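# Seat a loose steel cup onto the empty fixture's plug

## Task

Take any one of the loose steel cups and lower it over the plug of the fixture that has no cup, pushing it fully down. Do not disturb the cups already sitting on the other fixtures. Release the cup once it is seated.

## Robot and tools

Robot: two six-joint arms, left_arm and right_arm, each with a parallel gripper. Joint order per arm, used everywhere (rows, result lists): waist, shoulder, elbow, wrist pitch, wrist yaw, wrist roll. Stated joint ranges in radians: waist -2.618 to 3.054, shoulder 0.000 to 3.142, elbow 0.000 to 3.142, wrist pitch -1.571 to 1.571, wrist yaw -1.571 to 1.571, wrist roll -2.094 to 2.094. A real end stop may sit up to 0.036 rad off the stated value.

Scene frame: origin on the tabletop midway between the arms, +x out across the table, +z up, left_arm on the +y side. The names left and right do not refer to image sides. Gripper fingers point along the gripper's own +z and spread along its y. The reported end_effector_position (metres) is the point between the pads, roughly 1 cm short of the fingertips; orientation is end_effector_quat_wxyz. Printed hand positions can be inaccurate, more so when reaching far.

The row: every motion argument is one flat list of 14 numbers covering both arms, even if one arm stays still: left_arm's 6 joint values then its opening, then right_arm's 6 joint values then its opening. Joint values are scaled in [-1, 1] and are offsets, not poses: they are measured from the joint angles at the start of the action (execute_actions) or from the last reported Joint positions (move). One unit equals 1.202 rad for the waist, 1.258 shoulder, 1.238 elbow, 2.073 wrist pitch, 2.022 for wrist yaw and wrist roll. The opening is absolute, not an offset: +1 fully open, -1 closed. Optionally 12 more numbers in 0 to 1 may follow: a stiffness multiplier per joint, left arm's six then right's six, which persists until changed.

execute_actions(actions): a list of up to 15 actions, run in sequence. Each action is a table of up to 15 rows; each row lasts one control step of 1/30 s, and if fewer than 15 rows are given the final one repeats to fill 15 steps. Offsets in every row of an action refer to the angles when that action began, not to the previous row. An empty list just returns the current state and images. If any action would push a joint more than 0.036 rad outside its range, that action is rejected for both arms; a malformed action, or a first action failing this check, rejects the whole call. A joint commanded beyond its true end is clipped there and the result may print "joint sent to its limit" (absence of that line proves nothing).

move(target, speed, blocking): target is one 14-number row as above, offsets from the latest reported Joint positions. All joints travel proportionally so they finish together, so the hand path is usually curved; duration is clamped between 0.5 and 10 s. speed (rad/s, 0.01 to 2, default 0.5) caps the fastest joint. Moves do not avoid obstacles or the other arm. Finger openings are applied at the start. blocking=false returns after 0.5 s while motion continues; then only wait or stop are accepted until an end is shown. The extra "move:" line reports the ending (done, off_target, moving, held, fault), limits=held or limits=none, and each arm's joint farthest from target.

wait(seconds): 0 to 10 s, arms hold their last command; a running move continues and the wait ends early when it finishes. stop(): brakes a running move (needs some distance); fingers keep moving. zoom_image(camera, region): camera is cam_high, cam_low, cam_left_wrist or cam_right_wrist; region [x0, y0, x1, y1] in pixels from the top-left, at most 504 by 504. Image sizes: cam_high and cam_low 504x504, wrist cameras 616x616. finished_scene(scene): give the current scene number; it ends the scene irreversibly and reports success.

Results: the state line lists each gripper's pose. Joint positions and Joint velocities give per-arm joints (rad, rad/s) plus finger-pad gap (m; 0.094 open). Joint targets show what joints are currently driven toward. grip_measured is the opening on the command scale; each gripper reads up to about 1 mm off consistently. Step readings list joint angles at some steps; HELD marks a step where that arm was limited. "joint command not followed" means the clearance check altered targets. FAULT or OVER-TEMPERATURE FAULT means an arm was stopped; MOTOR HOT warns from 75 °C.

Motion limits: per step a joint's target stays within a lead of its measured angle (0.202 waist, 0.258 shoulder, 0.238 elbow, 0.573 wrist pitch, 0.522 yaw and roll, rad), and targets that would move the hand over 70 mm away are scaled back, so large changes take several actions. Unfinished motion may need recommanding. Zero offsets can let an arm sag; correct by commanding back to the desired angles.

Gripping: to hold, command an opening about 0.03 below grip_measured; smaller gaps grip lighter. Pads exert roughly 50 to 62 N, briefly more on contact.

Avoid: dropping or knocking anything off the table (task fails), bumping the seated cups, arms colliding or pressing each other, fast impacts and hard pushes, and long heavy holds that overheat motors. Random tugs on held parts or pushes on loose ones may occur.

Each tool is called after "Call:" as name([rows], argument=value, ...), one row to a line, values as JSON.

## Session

Call:
execute_actions(actions=[])

Scene clock: 0.00 s.
left_arm: end_effector_position=(+0.4453, +0.1714, +0.1221) grip_measured=+1.000 end_effector_quat_wxyz=(+0.646, +0.324, +0.688, +0.066) | right_arm: end_effector_position=(+0.1646, -0.4862, +0.3930) grip_measured=+1.000 end_effector_quat_wxyz=(+0.640, +0.516, +0.569, -0.015)
Joint names: [waist, shoulder, elbow, wrist pitch, wrist yaw, wrist roll]
Joint positions: left_arm=[-0.331  1.856  0.627  1.07   0.025  0.546  0.094] | right_arm=[ 0.203  0.662  1.121 -0.72   0.801  0.902  0.094]
Joint velocities: left_arm=[ 0.002 -0.007 -0.012  0.051 -0.007  0.022  0.   ] | right_arm=[-0.007 -0.002  0.012 -0.007  0.007 -0.022  0.   ]
Joint targets: left_arm=[-0.331 1.852 0.631 1.064 0.026 0.541] | right_arm=[0.203 0.658 1.128 -0.724 0.805 0.899]
Joint stiffness scale: left_arm=[1. 1. 1. 1. 1. 1.] | right_arm=[1. 1. 1. 1. 1. 1.]

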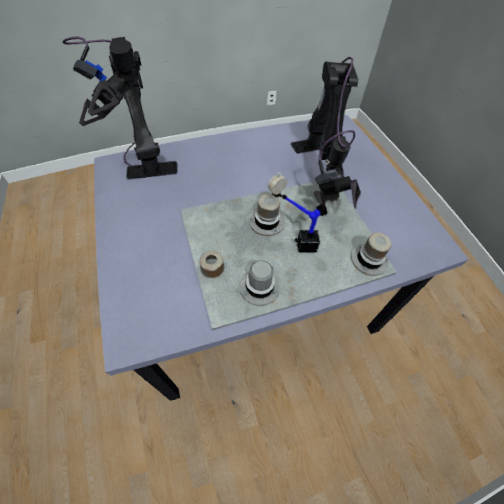

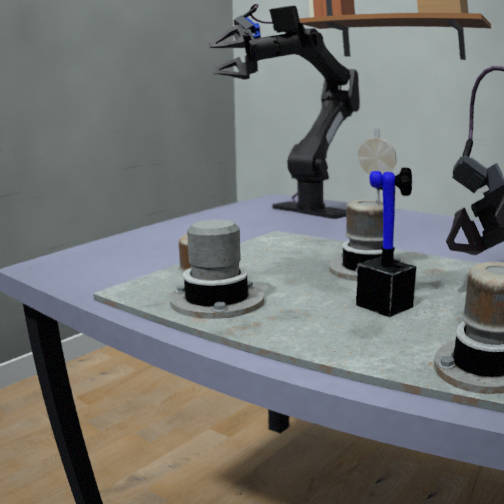

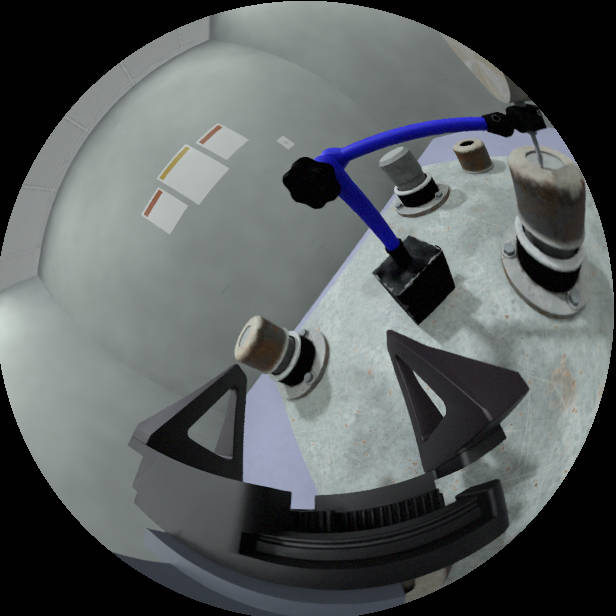

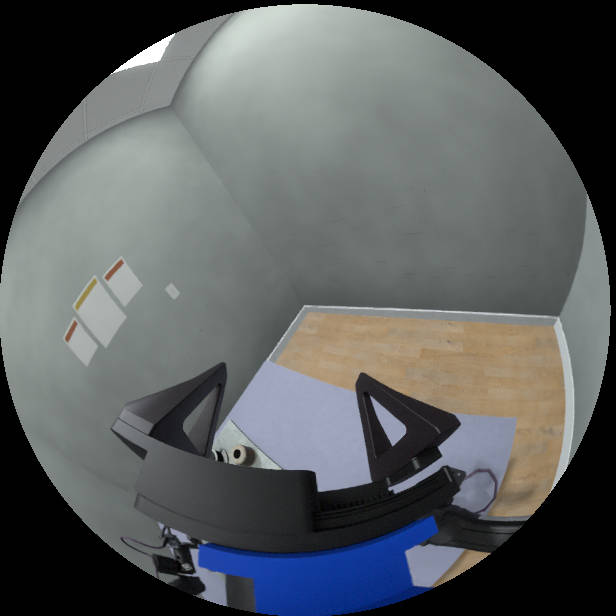

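Call:
execute_actions(actions=[])

Scene clock: 13.30 s.
left_arm: end_effector_position=(+0.4453, +0.1714, +0.1221) grip_measured=+1.000 end_effector_quat_wxyz=(+0.646, +0.324, +0.688, +0.066) | right_arm: end_effector_position=(+0.1646, -0.4862, +0.3930) grip_measured=+1.000 end_effector_quat_wxyz=(+0.640, +0.516, +0.569, -0.015)
Joint names: [waist, shoulder, elbow, wrist pitch, wrist yaw, wrist roll]
Joint positions: left_arm=[-0.331  1.856  0.627  1.07   0.025  0.546  0.094] | right_arm=[ 0.203  0.662  1.121 -0.72   0.801  0.902  0.094]
Joint velocities: left_arm=[ 0.002 -0.022  0.007 -0.022  0.037 -0.051  0.   ] | right_arm=[-0.007 -0.012 -0.012  0.066  0.037  0.007  0.   ]
Joint targets: left_arm=[-0.331 1.852 0.631 1.064 0.026 0.541] | right_arm=[0.203 0.658 1.128 -0.724 0.805 0.899]
Joint stiffness scale: left_arm=[1. 1. 1. 1. 1. 1.] | right_arm=[1. 1. 1. 1. 1. 1.]

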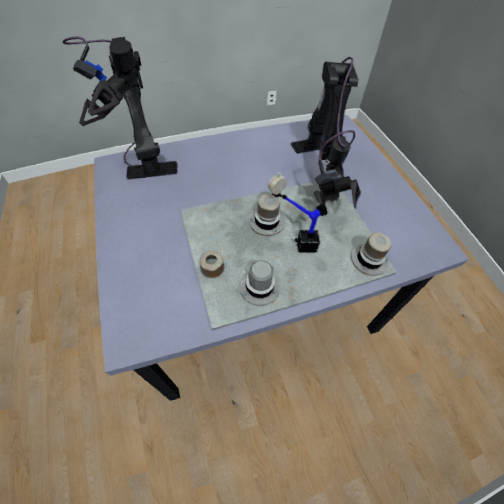

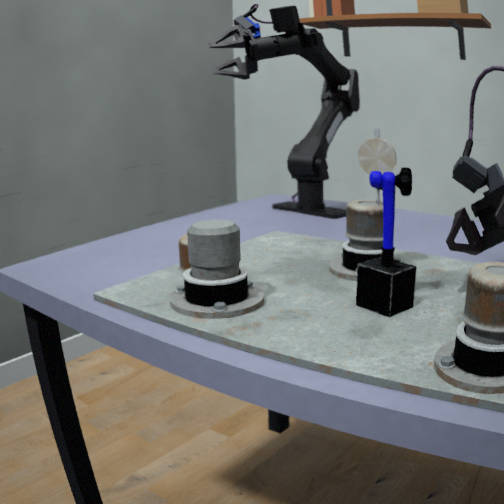

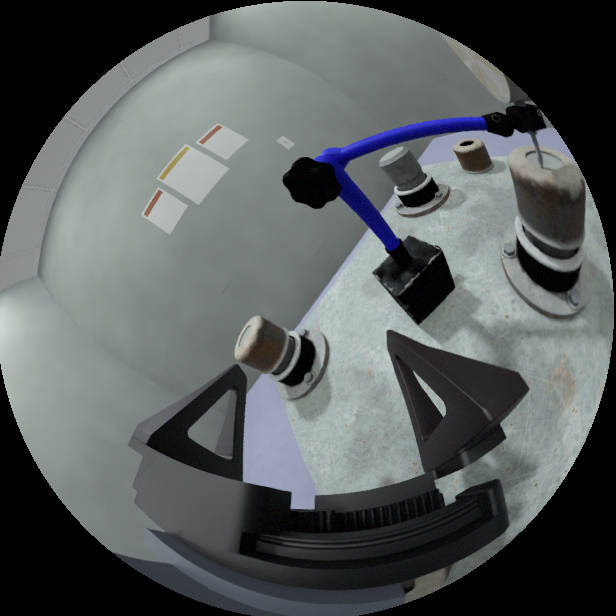

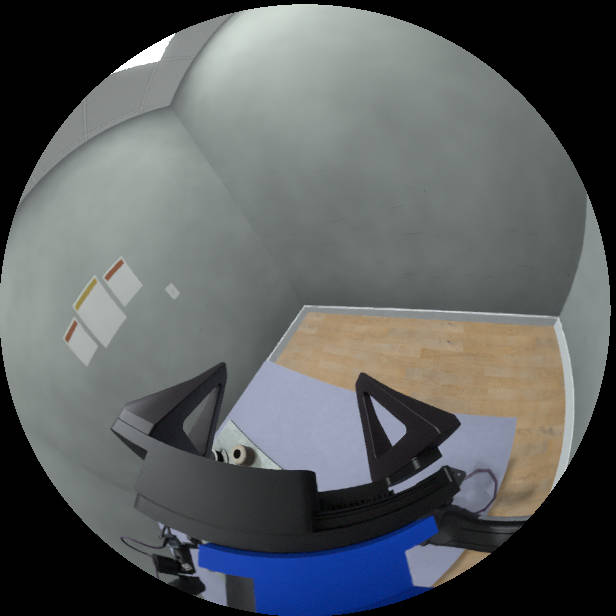

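Call:
zoom_image(camera="cam_high", region=[180, 230, 300, 320])

Call:
zoom_image(camera="cam_low", region=[150, 200, 290, 330])

Region (180, 230, 300, 320) of cam_high's 504x504 image, scaled by 4.200, with more detail than that image has; it fills the top 378 rows of this view, and the rest is white.

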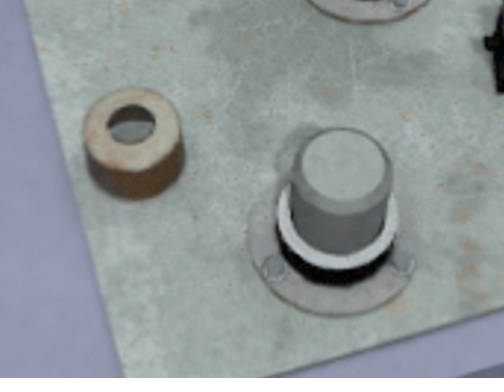

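Region (150, 200, 290, 330) of cam_low's 504x504 image, scaled by 3.600, with more detail than that image has; it fills the top 468 rows of this view, and the rest is white.

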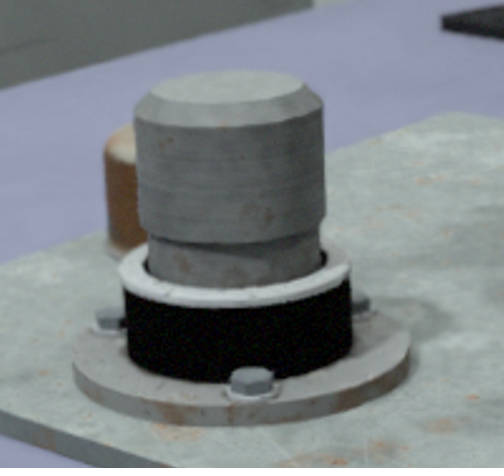

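Call:
move(target=[0,-0.003,0.003,-0.003,0,-0.002,1, 0.158,0.876,-0.397,0.680,-0.4026,-0.449,1], speed=0.9)

Scene clock: 38.33 s.
left_arm: end_effector_position=(+0.4453, +0.1714, +0.1221) grip_measured=+1.000 end_effector_quat_wxyz=(+0.646, +0.324, +0.688, +0.066) | right_arm: end_effector_position=(+0.4053, -0.2623, +0.0751) grip_measured=+1.000 end_effector_quat_wxyz=(+0.529, -0.100, +0.840, +0.064)
Joint names: [waist, shoulder, elbow, wrist pitch, wrist yaw, wrist roll]
Joint positions: left_arm=[-0.331  1.856  0.627  1.07   0.025  0.546  0.094] | right_arm=[0.385 1.759 0.634 0.678 0.001 0.002 0.094]
Joint velocities: left_arm=[-0.007 -0.002 -0.012 -0.037 -0.037 -0.051  0.   ] | right_arm=[-0.002 -0.002  0.002  0.007 -0.022 -0.051  0.   ]
Joint targets: left_arm=[-0.331 1.852 0.631 1.064 0.025 0.542] | right_arm=[0.393 1.763 0.629 0.690 -0.013 -0.005]
Joint stiffness scale: left_arm=[1. 1. 1. 1. 1. 1.] | right_arm=[1. 1. 1. 1. 1. 1.]
move: done; limits=none; left_arm: farthest joint: the wrist pitch, 0.006 radians from its target (0.006 radians at the start); right_arm: farthest joint: the wrist yaw, 0.014 radians from its target (0.814 radians at the start)

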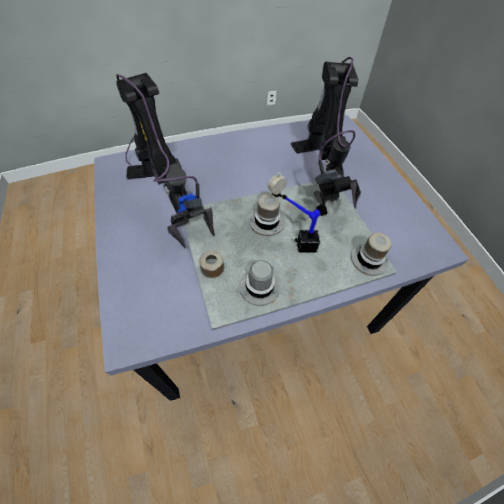

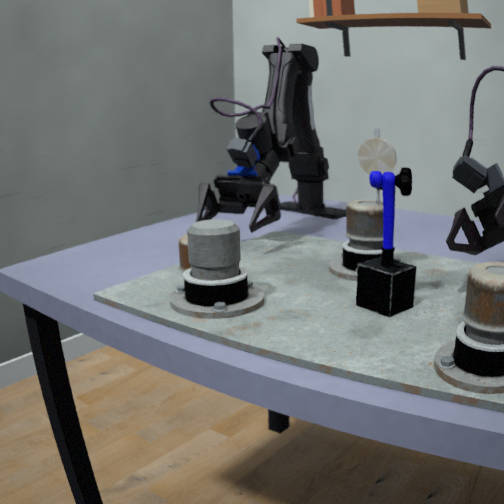

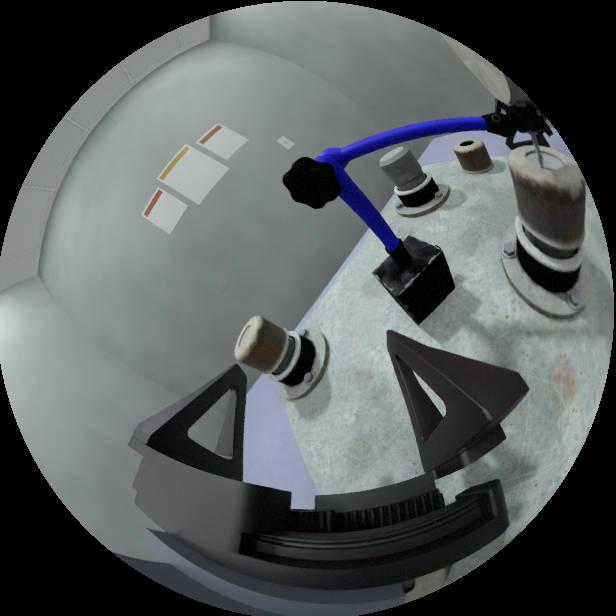

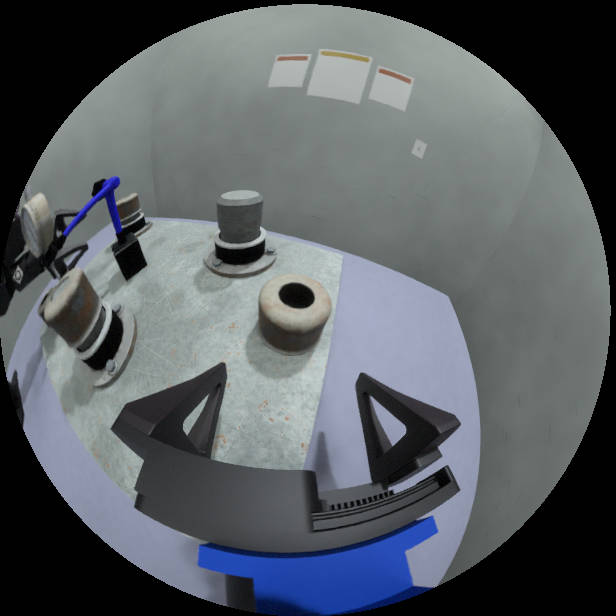

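Call:
zoom_image(camera="cam_right_wrist", region=[200, 250, 400, 400])

Region (200, 250, 400, 400) of cam_right_wrist's 616x616 image, scaled by 2.520, with more detail than that image has; it fills the top 378 rows of this view, and the rest is white.

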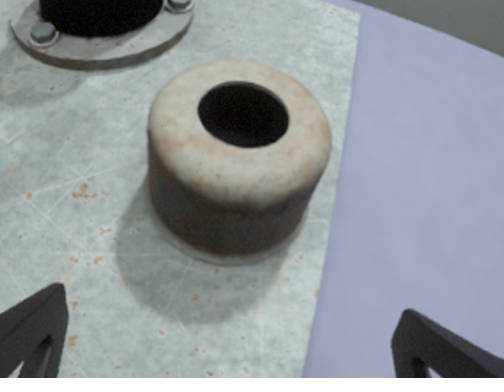

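Call:
move(target=[0,-0.003,0.003,-0.003,0,-0.002,1, 0.008,0.2925,0.2706,0.0357,-0.007,-0.0035,1], speed=0.3)

Scene clock: 56.47 s.
left_arm: end_effector_position=(+0.4453, +0.1714, +0.1221) grip_measured=+1.000 end_effector_quat_wxyz=(+0.646, +0.324, +0.688, +0.066) | right_arm: end_effector_position=(+0.4821, -0.2435, +0.0366) grip_measured=+1.000 end_effector_quat_wxyz=(+0.534, -0.100, +0.837, +0.064)
Joint names: [waist, shoulder, elbow, wrist pitch, wrist yaw, wrist roll]
Joint positions: left_arm=[-0.331  1.856  0.627  1.07   0.025  0.546  0.094] | right_arm=[0.385 2.117 0.942 0.74  0.001 0.002 0.094]
Joint velocities: left_arm=[-0.012 -0.007  0.007  0.007 -0.022  0.022  0.   ] | right_arm=[-0.002 -0.022 -0.012  0.007  0.051 -0.066  0.   ]
Joint targets: left_arm=[-0.331 1.852 0.631 1.064 0.025 0.542] | right_arm=[0.394 2.128 0.969 0.752 -0.013 -0.005]
Joint stiffness scale: left_arm=[1. 1. 1. 1. 1. 1.] | right_arm=[1. 1. 1. 1. 1. 1.]
move: off_target (right_arm); limits=none; left_arm: farthest joint: the wrist pitch, 0.006 radians from its target (0.006 radians at the start); right_arm: farthest joint: the elbow, 0.027 radians from its target (0.335 radians at the start)

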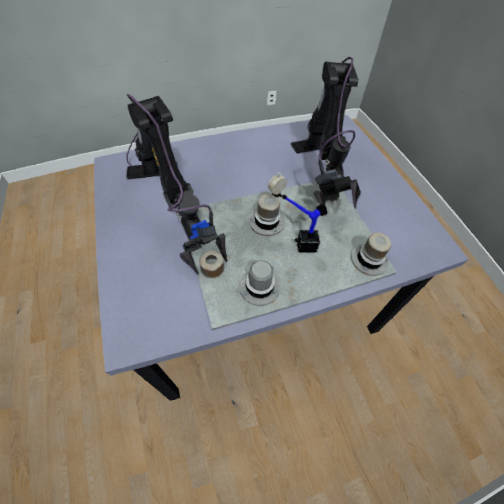

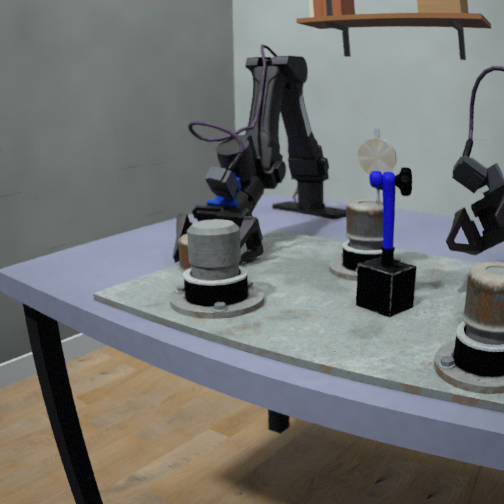

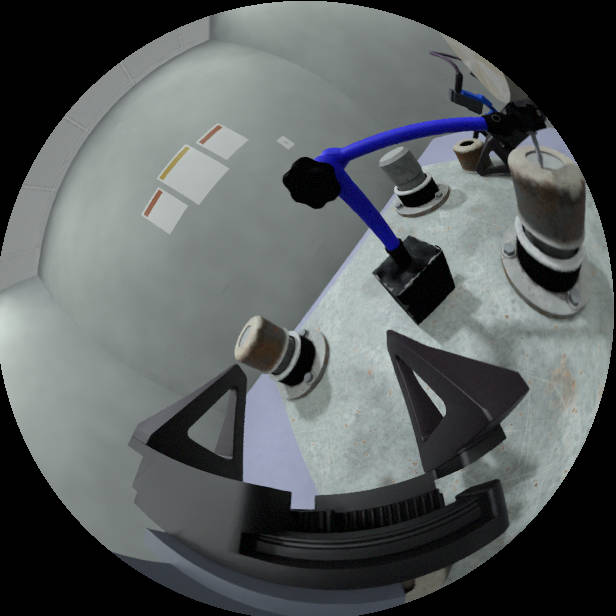

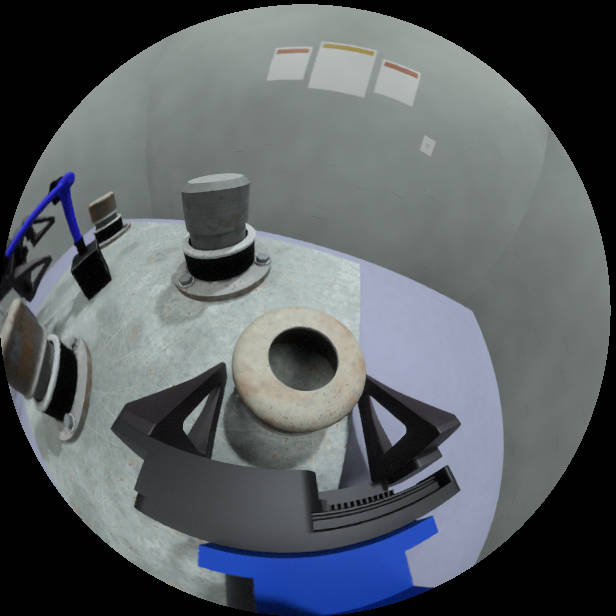

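Call:
execute_actions([
  [[0,-0.003,0.003,-0.003,0,-0.002,1, 0.0075,0.0087,0.0218,0.0058,-0.007,-0.0035,0.96],[0,-0.003,0.003,-0.003,0,-0.002,1, 0.0075,0.0087,0.0218,0.0058,-0.007,-0.0035,0.92],[0,-0.003,0.003,-0.003,0,-0.002,1, 0.0075,0.0087,0.0218,0.0058,-0.007,-0.0035,0.88],[0,-0.003,0.003,-0.003,0,-0.002,1, 0.0075,0.0087,0.0218,0.0058,-0.007,-0.0035,0.84],[0,-0.003,0.003,-0.003,0,-0.002,1, 0.0075,0.0087,0.0218,0.0058,-0.007,-0.0035,0.80],[0,-0.003,0.003,-0.003,0,-0.002,1, 0.0075,0.0087,0.0218,0.0058,-0.007,-0.0035,0.76],[0,-0.003,0.003,-0.003,0,-0.002,1, 0.0075,0.0087,0.0218,0.0058,-0.007,-0.0035,0.72],[0,-0.003,0.003,-0.003,0,-0.002,1, 0.0075,0.0087,0.0218,0.0058,-0.007,-0.0035,0.68],[0,-0.003,0.003,-0.003,0,-0.002,1, 0.0075,0.0087,0.0218,0.0058,-0.007,-0.0035,0.65],[0,-0.003,0.003,-0.003,0,-0.002,1, 0.0075,0.0087,0.0218,0.0058,-0.007,-0.0035,0.62],[0,-0.003,0.003,-0.003,0,-0.002,1, 0.0075,0.0087,0.0218,0.0058,-0.007,-0.0035,0.60],[0,-0.003,0.003,-0.003,0,-0.002,1, 0.0075,0.0087,0.0218,0.0058,-0.007,-0.0035,0.585],[0,-0.003,0.003,-0.003,0,-0.002,1, 0.0075,0.0087,0.0218,0.0058,-0.007,-0.0035,0.57],[0,-0.003,0.003,-0.003,0,-0.002,1, 0.0075,0.0087,0.0218,0.0058,-0.007,-0.0035,0.56],[0,-0.003,0.003,-0.003,0,-0.002,1, 0.0075,0.0087,0.0218,0.0058,-0.007,-0.0035,0.55]],
  [[0,-0.003,0.003,-0.003,0,-0.002,1, 0.0075,0.0087,0.0218,0.0058,-0.007,-0.0035,0.54],[0,-0.003,0.003,-0.003,0,-0.002,1, 0.0075,0.0087,0.0218,0.0058,-0.007,-0.0035,0.533],[0,-0.003,0.003,-0.003,0,-0.002,1, 0.0075,0.0087,0.0218,0.0058,-0.007,-0.0035,0.526],[0,-0.003,0.003,-0.003,0,-0.002,1, 0.0075,0.0087,0.0218,0.0058,-0.007,-0.0035,0.52],[0,-0.003,0.003,-0.003,0,-0.002,1, 0.0075,0.0087,0.0218,0.0058,-0.007,-0.0035,0.514],[0,-0.003,0.003,-0.003,0,-0.002,1, 0.0075,0.0087,0.0218,0.0058,-0.007,-0.0035,0.508],[0,-0.003,0.003,-0.003,0,-0.002,1, 0.0075,0.0087,0.0218,0.0058,-0.007,-0.0035,0.502],[0,-0.003,0.003,-0.003,0,-0.002,1, 0.0075,0.0087,0.0218,0.0058,-0.007,-0.0035,0.496],[0,-0.003,0.003,-0.003,0,-0.002,1, 0.0075,0.0087,0.0218,0.0058,-0.007,-0.0035,0.49],[0,-0.003,0.003,-0.003,0,-0.002,1, 0.0075,0.0087,0.0218,0.0058,-0.007,-0.0035,0.484],[0,-0.003,0.003,-0.003,0,-0.002,1, 0.0075,0.0087,0.0218,0.0058,-0.007,-0.0035,0.478],[0,-0.003,0.003,-0.003,0,-0.002,1, 0.0075,0.0087,0.0218,0.0058,-0.007,-0.0035,0.47]],
])

Scene clock: 73.53 s.
left_arm: end_effector_position=(+0.4453, +0.1714, +0.1221) grip_measured=+1.000 end_effector_quat_wxyz=(+0.646, +0.324, +0.688, +0.066) | right_arm: end_effector_position=(+0.4828, -0.2423, +0.0386) grip_measured=+0.484 end_effector_quat_wxyz=(+0.537, -0.101, +0.835, +0.067)
Joint names: [waist, shoulder, elbow, wrist pitch, wrist yaw, wrist roll]
Joint positions: left_arm=[-0.331  1.856  0.627  1.07   0.025  0.546  0.094] | right_arm=[ 0.385  2.117  0.942  0.748 -0.005  0.002  0.07 ]
Joint velocities: left_arm=[ 0.002  0.007 -0.007  0.066 -0.022  0.007  0.   ] | right_arm=[-0.002  0.012  0.007 -0.066 -0.037 -0.007 -0.   ]
Joint targets: left_arm=[-0.331 1.852 0.631 1.064 0.025 0.542] | right_arm=[0.394 2.128 0.969 0.754 -0.018 -0.005]
Joint stiffness scale: left_arm=[1. 1. 1. 1. 1. 1.] | right_arm=[1. 1. 1. 1. 1. 1.]
Step readings (joint positions; steps 1 to 15: 1st action; 16 to 30: 2nd action):
0: left_arm=[-0.331 1.856 0.627 1.070 0.025 0.546] | right_arm=[0.385 2.117 0.942 0.740 0.001 0.002]
1: left_arm=[-0.331 1.856 0.627 1.070 0.025 0.546] | right_arm=[0.385 2.117 0.942 0.740 0.001 0.002]
2: left_arm=[-0.331 1.856 0.627 1.070 0.025 0.546] | right_arm=[0.385 2.117 0.942 0.740 0.001 0.002]
4: left_arm=[-0.331 1.856 0.627 1.070 0.025 0.546] | right_arm=[0.385 2.117 0.942 0.740 0.000 0.002]
8: left_arm=[-0.331 1.856 0.627 1.070 0.025 0.546] | right_arm=[0.385 2.117 0.942 0.740 0.000 0.002]
15: left_arm=[-0.331 1.856 0.627 1.070 0.025 0.546] | right_arm=[0.385 2.117 0.942 0.742 -0.004 0.002]
16: left_arm=[-0.331 1.856 0.627 1.070 0.025 0.546] | right_arm=[0.385 2.117 0.942 0.743 -0.005 0.002]
17: left_arm=[-0.331 1.856 0.627 1.070 0.025 0.546] | right_arm=[0.385 2.117 0.942 0.743 -0.005 0.002]
19: left_arm=[-0.331 1.856 0.627 1.070 0.025 0.546] | right_arm=[0.385 2.117 0.942 0.743 -0.005 0.002]
23: left_arm=[-0.331 1.856 0.627 1.070 0.025 0.546] | right_arm=[0.385 2.117 0.942 0.748 -0.005 0.002]
30: Joint positions above

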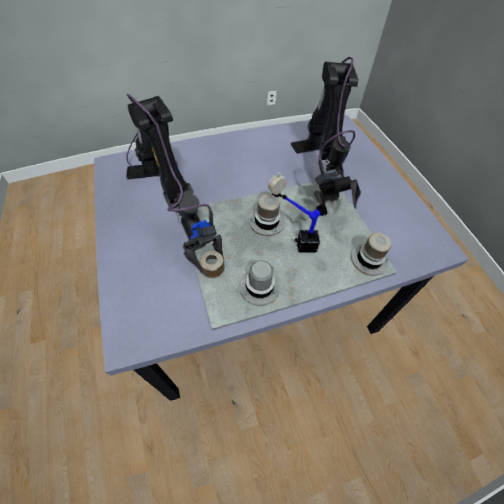

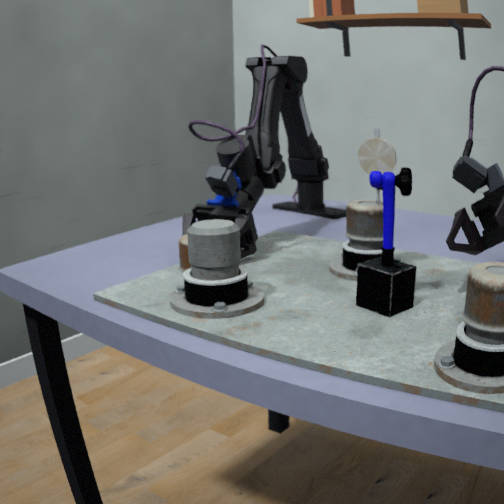

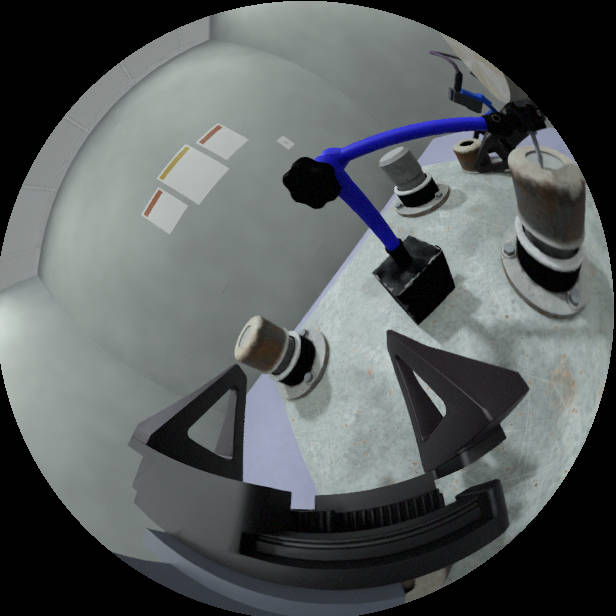

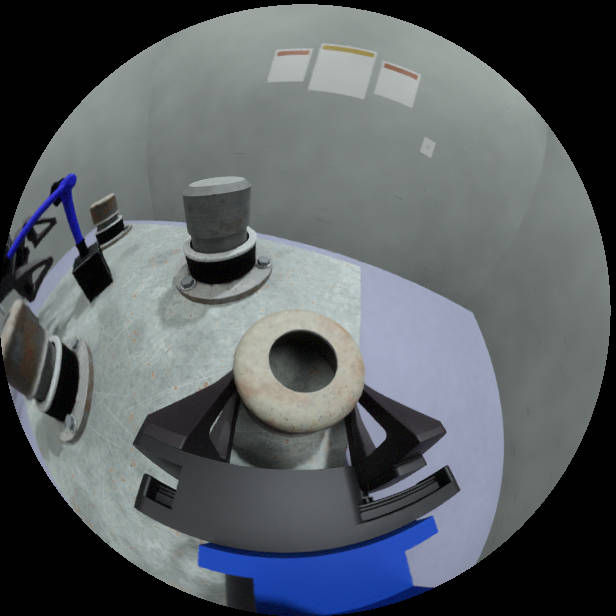

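Call:
execute_actions([
  [[0,-0.003,0.003,-0.003,0,-0.002,1, 0.0075,0.0087,0.0218,0.003,-0.003,-0.0035,0.465],[0,-0.003,0.003,-0.003,0,-0.002,1, 0.0075,0.0087,0.0218,0.003,-0.003,-0.0035,0.46],[0,-0.003,0.003,-0.003,0,-0.002,1, 0.0075,0.0087,0.0218,0.003,-0.003,-0.0035,0.455],[0,-0.003,0.003,-0.003,0,-0.002,1, 0.0075,0.006,0.0218,0.003,-0.003,-0.0035,0.45],[0,-0.003,0.003,-0.003,0,-0.002,1, 0.0075,0.002,0.0218,0.003,-0.003,-0.0035,0.445],[0,-0.003,0.003,-0.003,0,-0.002,1, 0.0075,-0.002,0.0218,0.003,-0.003,-0.0035,0.445],[0,-0.003,0.003,-0.003,0,-0.002,1, 0.0075,-0.006,0.0218,0.004,-0.003,-0.0035,0.445],[0,-0.003,0.003,-0.003,0,-0.002,1, 0.0075,-0.010,0.022,0.005,-0.003,-0.0035,0.445],[0,-0.003,0.003,-0.003,0,-0.002,1, 0.0075,-0.014,0.023,0.006,-0.003,-0.0035,0.445],[0,-0.003,0.003,-0.003,0,-0.002,1, 0.0075,-0.018,0.024,0.008,-0.003,-0.0035,0.445],[0,-0.003,0.003,-0.003,0,-0.002,1, 0.0075,-0.022,0.025,0.010,-0.003,-0.0035,0.445],[0,-0.003,0.003,-0.003,0,-0.002,1, 0.0075,-0.026,0.026,0.012,-0.003,-0.0035,0.445],[0,-0.003,0.003,-0.003,0,-0.002,1, 0.0075,-0.030,0.027,0.014,-0.003,-0.0035,0.445],[0,-0.003,0.003,-0.003,0,-0.002,1, 0.0075,-0.035,0.028,0.016,-0.003,-0.0035,0.445],[0,-0.003,0.003,-0.003,0,-0.002,1, 0.0075,-0.040,0.029,0.017,-0.003,-0.0035,0.445]],
  [[0,-0.003,0.003,-0.003,0,-0.002,1, 0.0075,-0.040,0.030,0.017,-0.003,-0.0035,0.445],[0,-0.003,0.003,-0.003,0,-0.002,1, 0.0075,-0.045,0.031,0.015,-0.003,-0.0035,0.445],[0,-0.003,0.003,-0.003,0,-0.002,1, 0.0075,-0.050,0.032,0.012,-0.003,-0.0035,0.445],[0,-0.003,0.003,-0.003,0,-0.002,1, 0.0075,-0.055,0.033,0.008,-0.003,-0.0035,0.445],[0,-0.003,0.003,-0.003,0,-0.002,1, 0.0075,-0.060,0.034,0.004,-0.003,-0.0035,0.445],[0,-0.003,0.003,-0.003,0,-0.002,1, 0.0075,-0.065,0.035,0.000,-0.003,-0.0035,0.445],[0,-0.003,0.003,-0.003,0,-0.002,1, 0.0075,-0.070,0.036,-0.004,-0.003,-0.0035,0.445],[0,-0.003,0.003,-0.003,0,-0.002,1, 0.0075,-0.075,0.037,-0.008,-0.003,-0.0035,0.445],[0,-0.003,0.003,-0.003,0,-0.002,1, 0.0075,-0.080,0.038,-0.012,-0.003,-0.0035,0.445],[0,-0.003,0.003,-0.003,0,-0.002,1, 0.0075,-0.085,0.039,-0.016,-0.003,-0.0035,0.445],[0,-0.003,0.003,-0.003,0,-0.002,1, 0.0075,-0.089,0.040,-0.020,-0.003,-0.0035,0.445],[0,-0.003,0.003,-0.003,0,-0.002,1, 0.0075,-0.092,0.041,-0.024,-0.003,-0.0035,0.445],[0,-0.003,0.003,-0.003,0,-0.002,1, 0.0075,-0.095,0.042,-0.027,-0.003,-0.0035,0.445],[0,-0.003,0.003,-0.003,0,-0.002,1, 0.0075,-0.097,0.043,-0.030,-0.003,-0.0035,0.445],[0,-0.003,0.003,-0.003,0,-0.002,1, 0.0075,-0.098,0.044,-0.032,-0.003,-0.0035,0.445]],
])

Scene clock: 113.40 s.
left_arm: end_effector_position=(+0.4453, +0.1714, +0.1221) grip_measured=+1.000 end_effector_quat_wxyz=(+0.646, +0.324, +0.688, +0.066) | right_arm: end_effector_position=(+0.4856, -0.2416, +0.0698) grip_measured=+0.474 end_effector_quat_wxyz=(+0.547, -0.100, +0.828, +0.068)
Joint names: [waist, shoulder, elbow, wrist pitch, wrist yaw, wrist roll]
Joint positions: left_arm=[-0.331  1.856  0.627  1.07   0.025  0.546  0.094] | right_arm=[ 0.385  2.036  0.96   0.674 -0.005  0.002  0.069]
Joint velocities: left_arm=[-0.002  0.012 -0.007 -0.007 -0.007 -0.007  0.   ] | right_arm=[ 0.002 -0.095  0.076 -0.198 -0.007  0.007 -0.   ]
Joint targets: left_arm=[-0.331 1.852 0.631 1.064 0.025 0.542] | right_arm=[0.394 1.992 0.997 0.683 -0.011 -0.005]
Joint stiffness scale: left_arm=[1. 1. 1. 1. 1. 1.] | right_arm=[1. 1. 1. 1. 1. 1.]
Step readings (joint positions; steps 1 to 15: 1st action; 16 to 30: 2nd action):
0: left_arm=[-0.331 1.856 0.627 1.070 0.025 0.546] | right_arm=[0.385 2.117 0.942 0.748 -0.005 0.002]
1: left_arm=[-0.331 1.856 0.627 1.070 0.025 0.546] | right_arm=[0.385 2.117 0.942 0.748 -0.005 0.002]
2: left_arm=[-0.331 1.856 0.627 1.070 0.025 0.546] | right_arm=[0.385 2.117 0.942 0.748 -0.005 0.002]
4: left_arm=[-0.331 1.856 0.627 1.070 0.025 0.546] | right_arm=[0.385 2.117 0.942 0.748 -0.005 0.002]
8: left_arm=[-0.331 1.856 0.627 1.070 0.025 0.546] | right_arm=[0.385 2.117 0.942 0.749 -0.005 0.002]
15: left_arm=[-0.331 1.856 0.627 1.070 0.025 0.546] | right_arm=[0.385 2.115 0.942 0.750 -0.005 0.002]
16: left_arm=[-0.331 1.856 0.627 1.070 0.025 0.546] | right_arm=[0.385 2.114 0.942 0.747 -0.005 0.002]
17: left_arm=[-0.331 1.856 0.627 1.070 0.025 0.546] | right_arm=[0.385 2.112 0.942 0.745 -0.005 0.002]
19: left_arm=[-0.331 1.856 0.627 1.070 0.025 0.546] | right_arm=[0.385 2.104 0.942 0.737 -0.005 0.002]
23: left_arm=[-0.331 1.856 0.627 1.070 0.025 0.546] | right_arm=[0.385 2.077 0.942 0.715 -0.005 0.002]
30: Joint positions above

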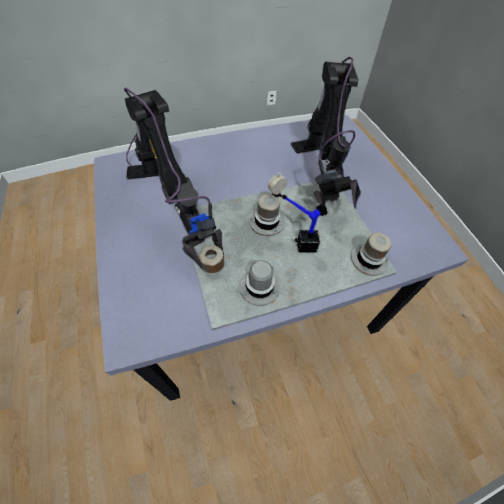

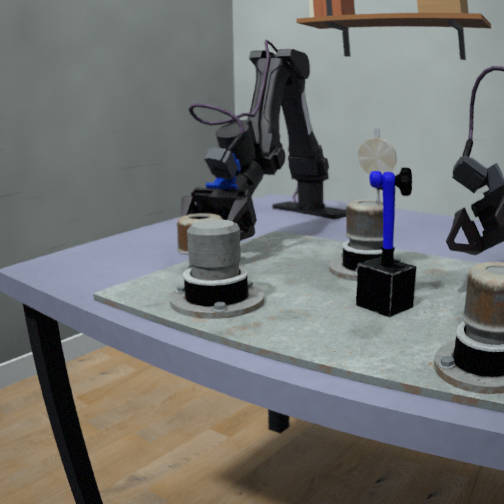

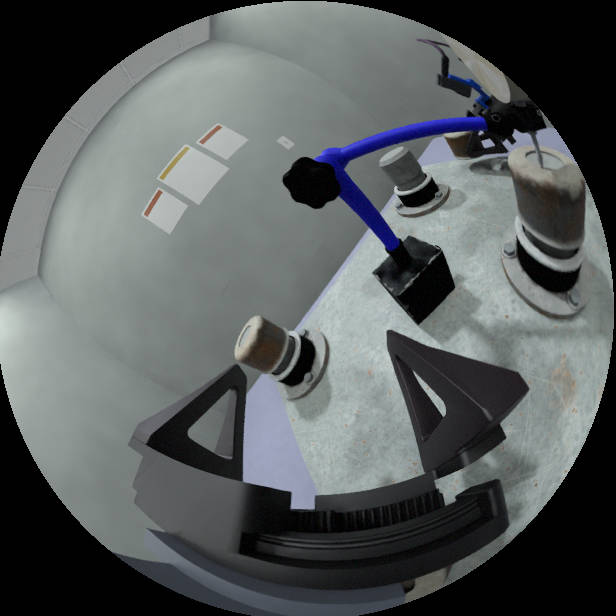

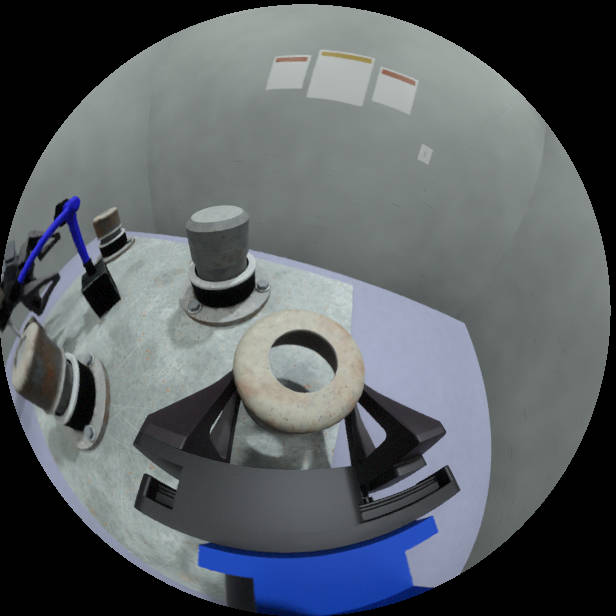

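Call:
execute_actions(actions=[])

Scene clock: 116.10 s.
left_arm: end_effector_position=(+0.4453, +0.1714, +0.1221) grip_measured=+1.000 end_effector_quat_wxyz=(+0.646, +0.324, +0.688, +0.066) | right_arm: end_effector_position=(+0.4901, -0.2405, +0.0758) grip_measured=+0.467 end_effector_quat_wxyz=(+0.547, -0.100, +0.828, +0.068)
Joint names: [waist, shoulder, elbow, wrist pitch, wrist yaw, wrist roll]
Joint positions: left_arm=[-0.331  1.856  0.627  1.07   0.025  0.546  0.094] | right_arm=[ 0.385  2.031  0.987  0.64  -0.005  0.002  0.069]
Joint velocities: left_arm=[-0.007  0.002 -0.002 -0.037  0.022 -0.051  0.   ] | right_arm=[ 0.017 -0.012 -0.002 -0.051  0.051  0.022 -0.002]
Joint targets: left_arm=[-0.331 1.852 0.631 1.064 0.025 0.542] | right_arm=[0.394 1.992 0.997 0.683 -0.011 -0.005]
Joint stiffness scale: left_arm=[1. 1. 1. 1. 1. 1.] | right_arm=[1. 1. 1. 1. 1. 1.]

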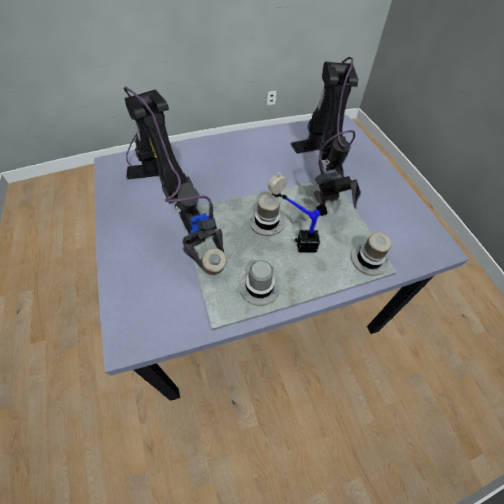

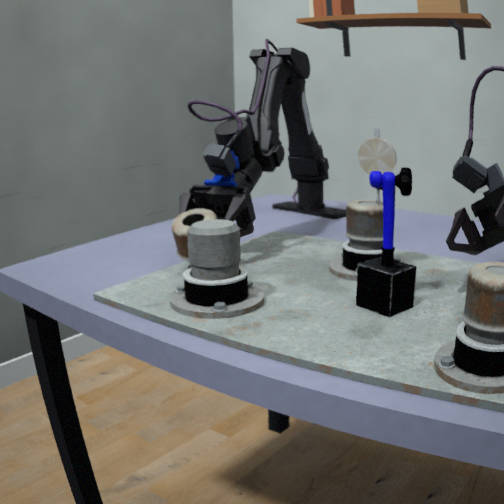

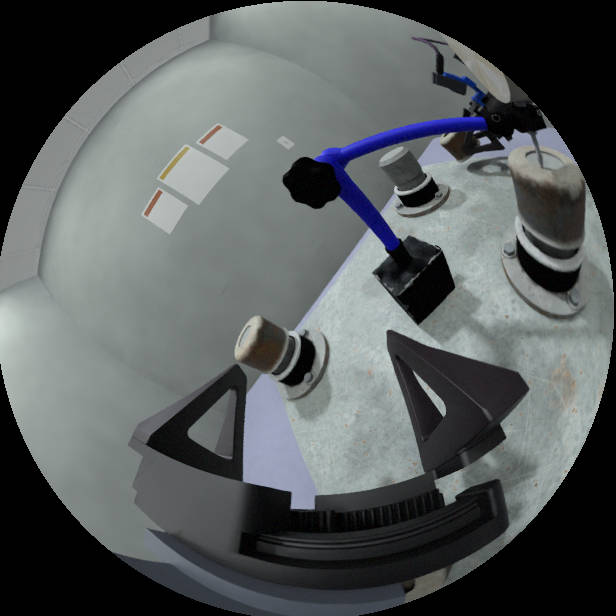

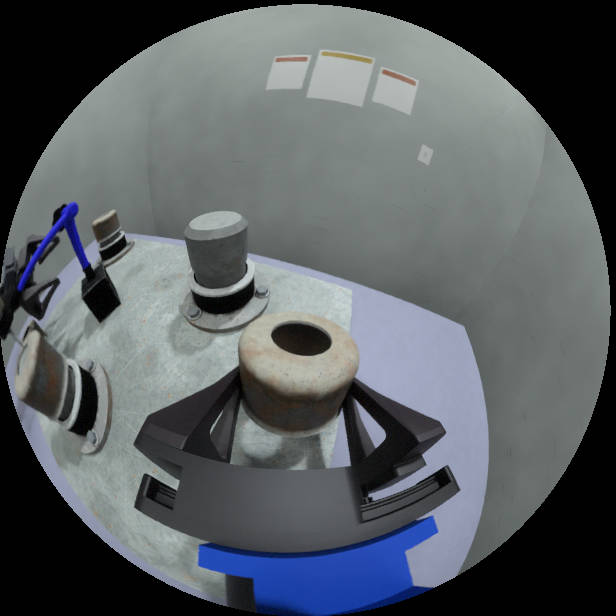

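Call:
move(target=[0,-0.003,0.003,-0.003,0,-0.002,1, 0.0075,0.060,-0.030,0.070,-0.003,-0.0035,0.43], speed=0.15)

Scene clock: 121.03 s.
left_arm: end_effector_position=(+0.4453, +0.1714, +0.1221) grip_measured=+1.000 end_effector_quat_wxyz=(+0.646, +0.324, +0.688, +0.066) | right_arm: end_effector_position=(+0.4886, -0.2409, +0.0538) grip_measured=+0.467 end_effector_quat_wxyz=(+0.551, -0.100, +0.825, +0.069)
Joint names: [waist, shoulder, elbow, wrist pitch, wrist yaw, wrist roll]
Joint positions: left_arm=[-0.331  1.856  0.627  1.07   0.025  0.546  0.094] | right_arm=[ 0.385  2.099  0.958  0.748 -0.005  0.002  0.069]
Joint velocities: left_arm=[-0.002  0.002 -0.027 -0.037 -0.037 -0.066  0.   ] | right_arm=[-0.002  0.012 -0.002 -0.022 -0.007  0.037  0.   ]
Joint targets: left_arm=[-0.331 1.852 0.631 1.064 0.025 0.542] | right_arm=[0.394 2.106 0.950 0.786 -0.011 -0.005]
Joint stiffness scale: left_arm=[1. 1. 1. 1. 1. 1.] | right_arm=[1. 1. 1. 1. 1. 1.]
move: off_target (right_arm); limits=none; left_arm: farthest joint: the wrist pitch, 0.006 radians from its target (0.006 radians at the start); right_arm: farthest joint: the wrist pitch, 0.037 radians from its target (0.145 radians at the start)

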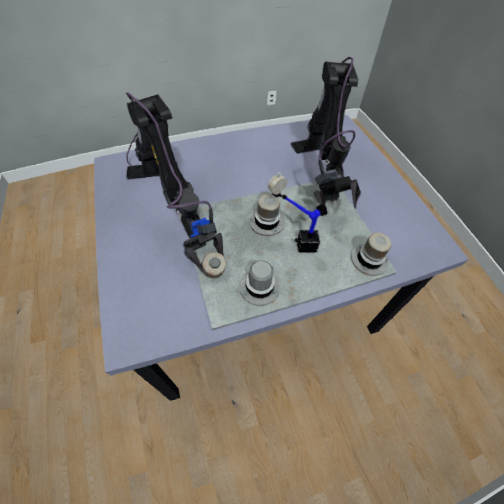

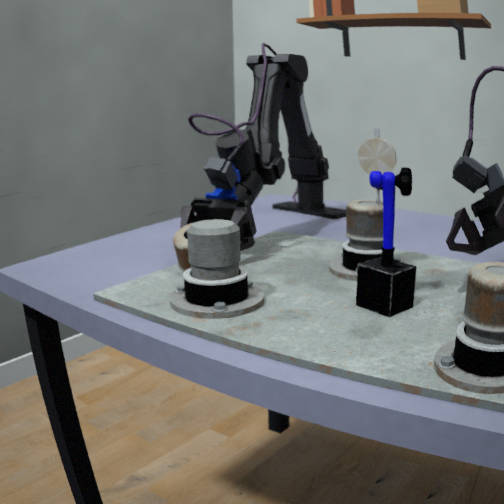

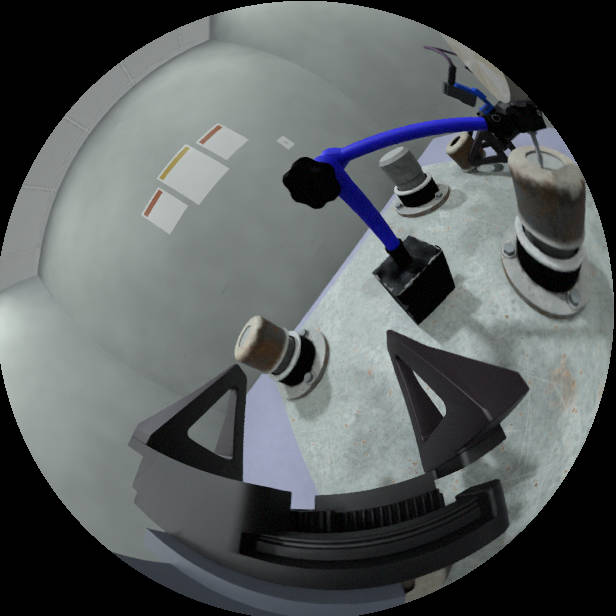

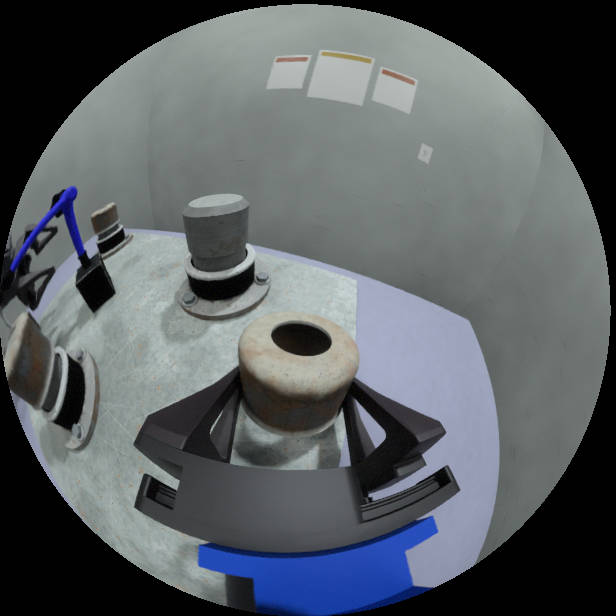

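Call:
zoom_image(camera="cam_left_wrist", region=[400, 80, 540, 200])

Call:
zoom_image(camera="cam_high", region=[160, 210, 280, 300])

Call:
zoom_image(camera="cam_low", region=[150, 170, 270, 290])

Region (400, 80, 540, 200) of cam_left_wrist's 616x616 image, scaled by 3.600, with more detail than that image has; it fills the top 432 rows of this view, and the rest is white.

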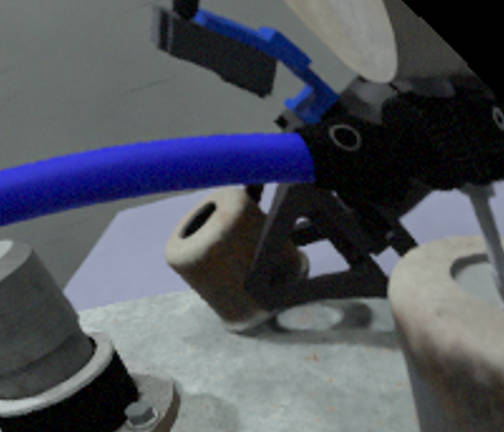

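Region (160, 210, 280, 300) of cam_high's 504x504 image, scaled by 4.200, with more detail than that image has; it fills the top 378 rows of this view, and the rest is white.

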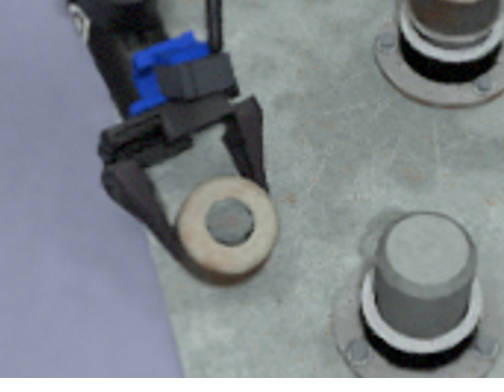

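Region (150, 170, 270, 290) of cam_low's 504x504 image, scaled by 4.200, with more detail than that image has.

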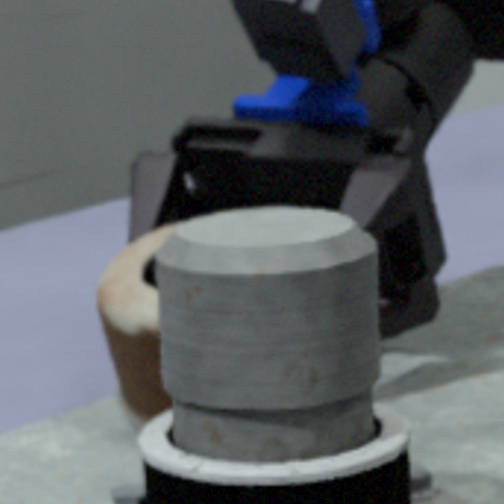

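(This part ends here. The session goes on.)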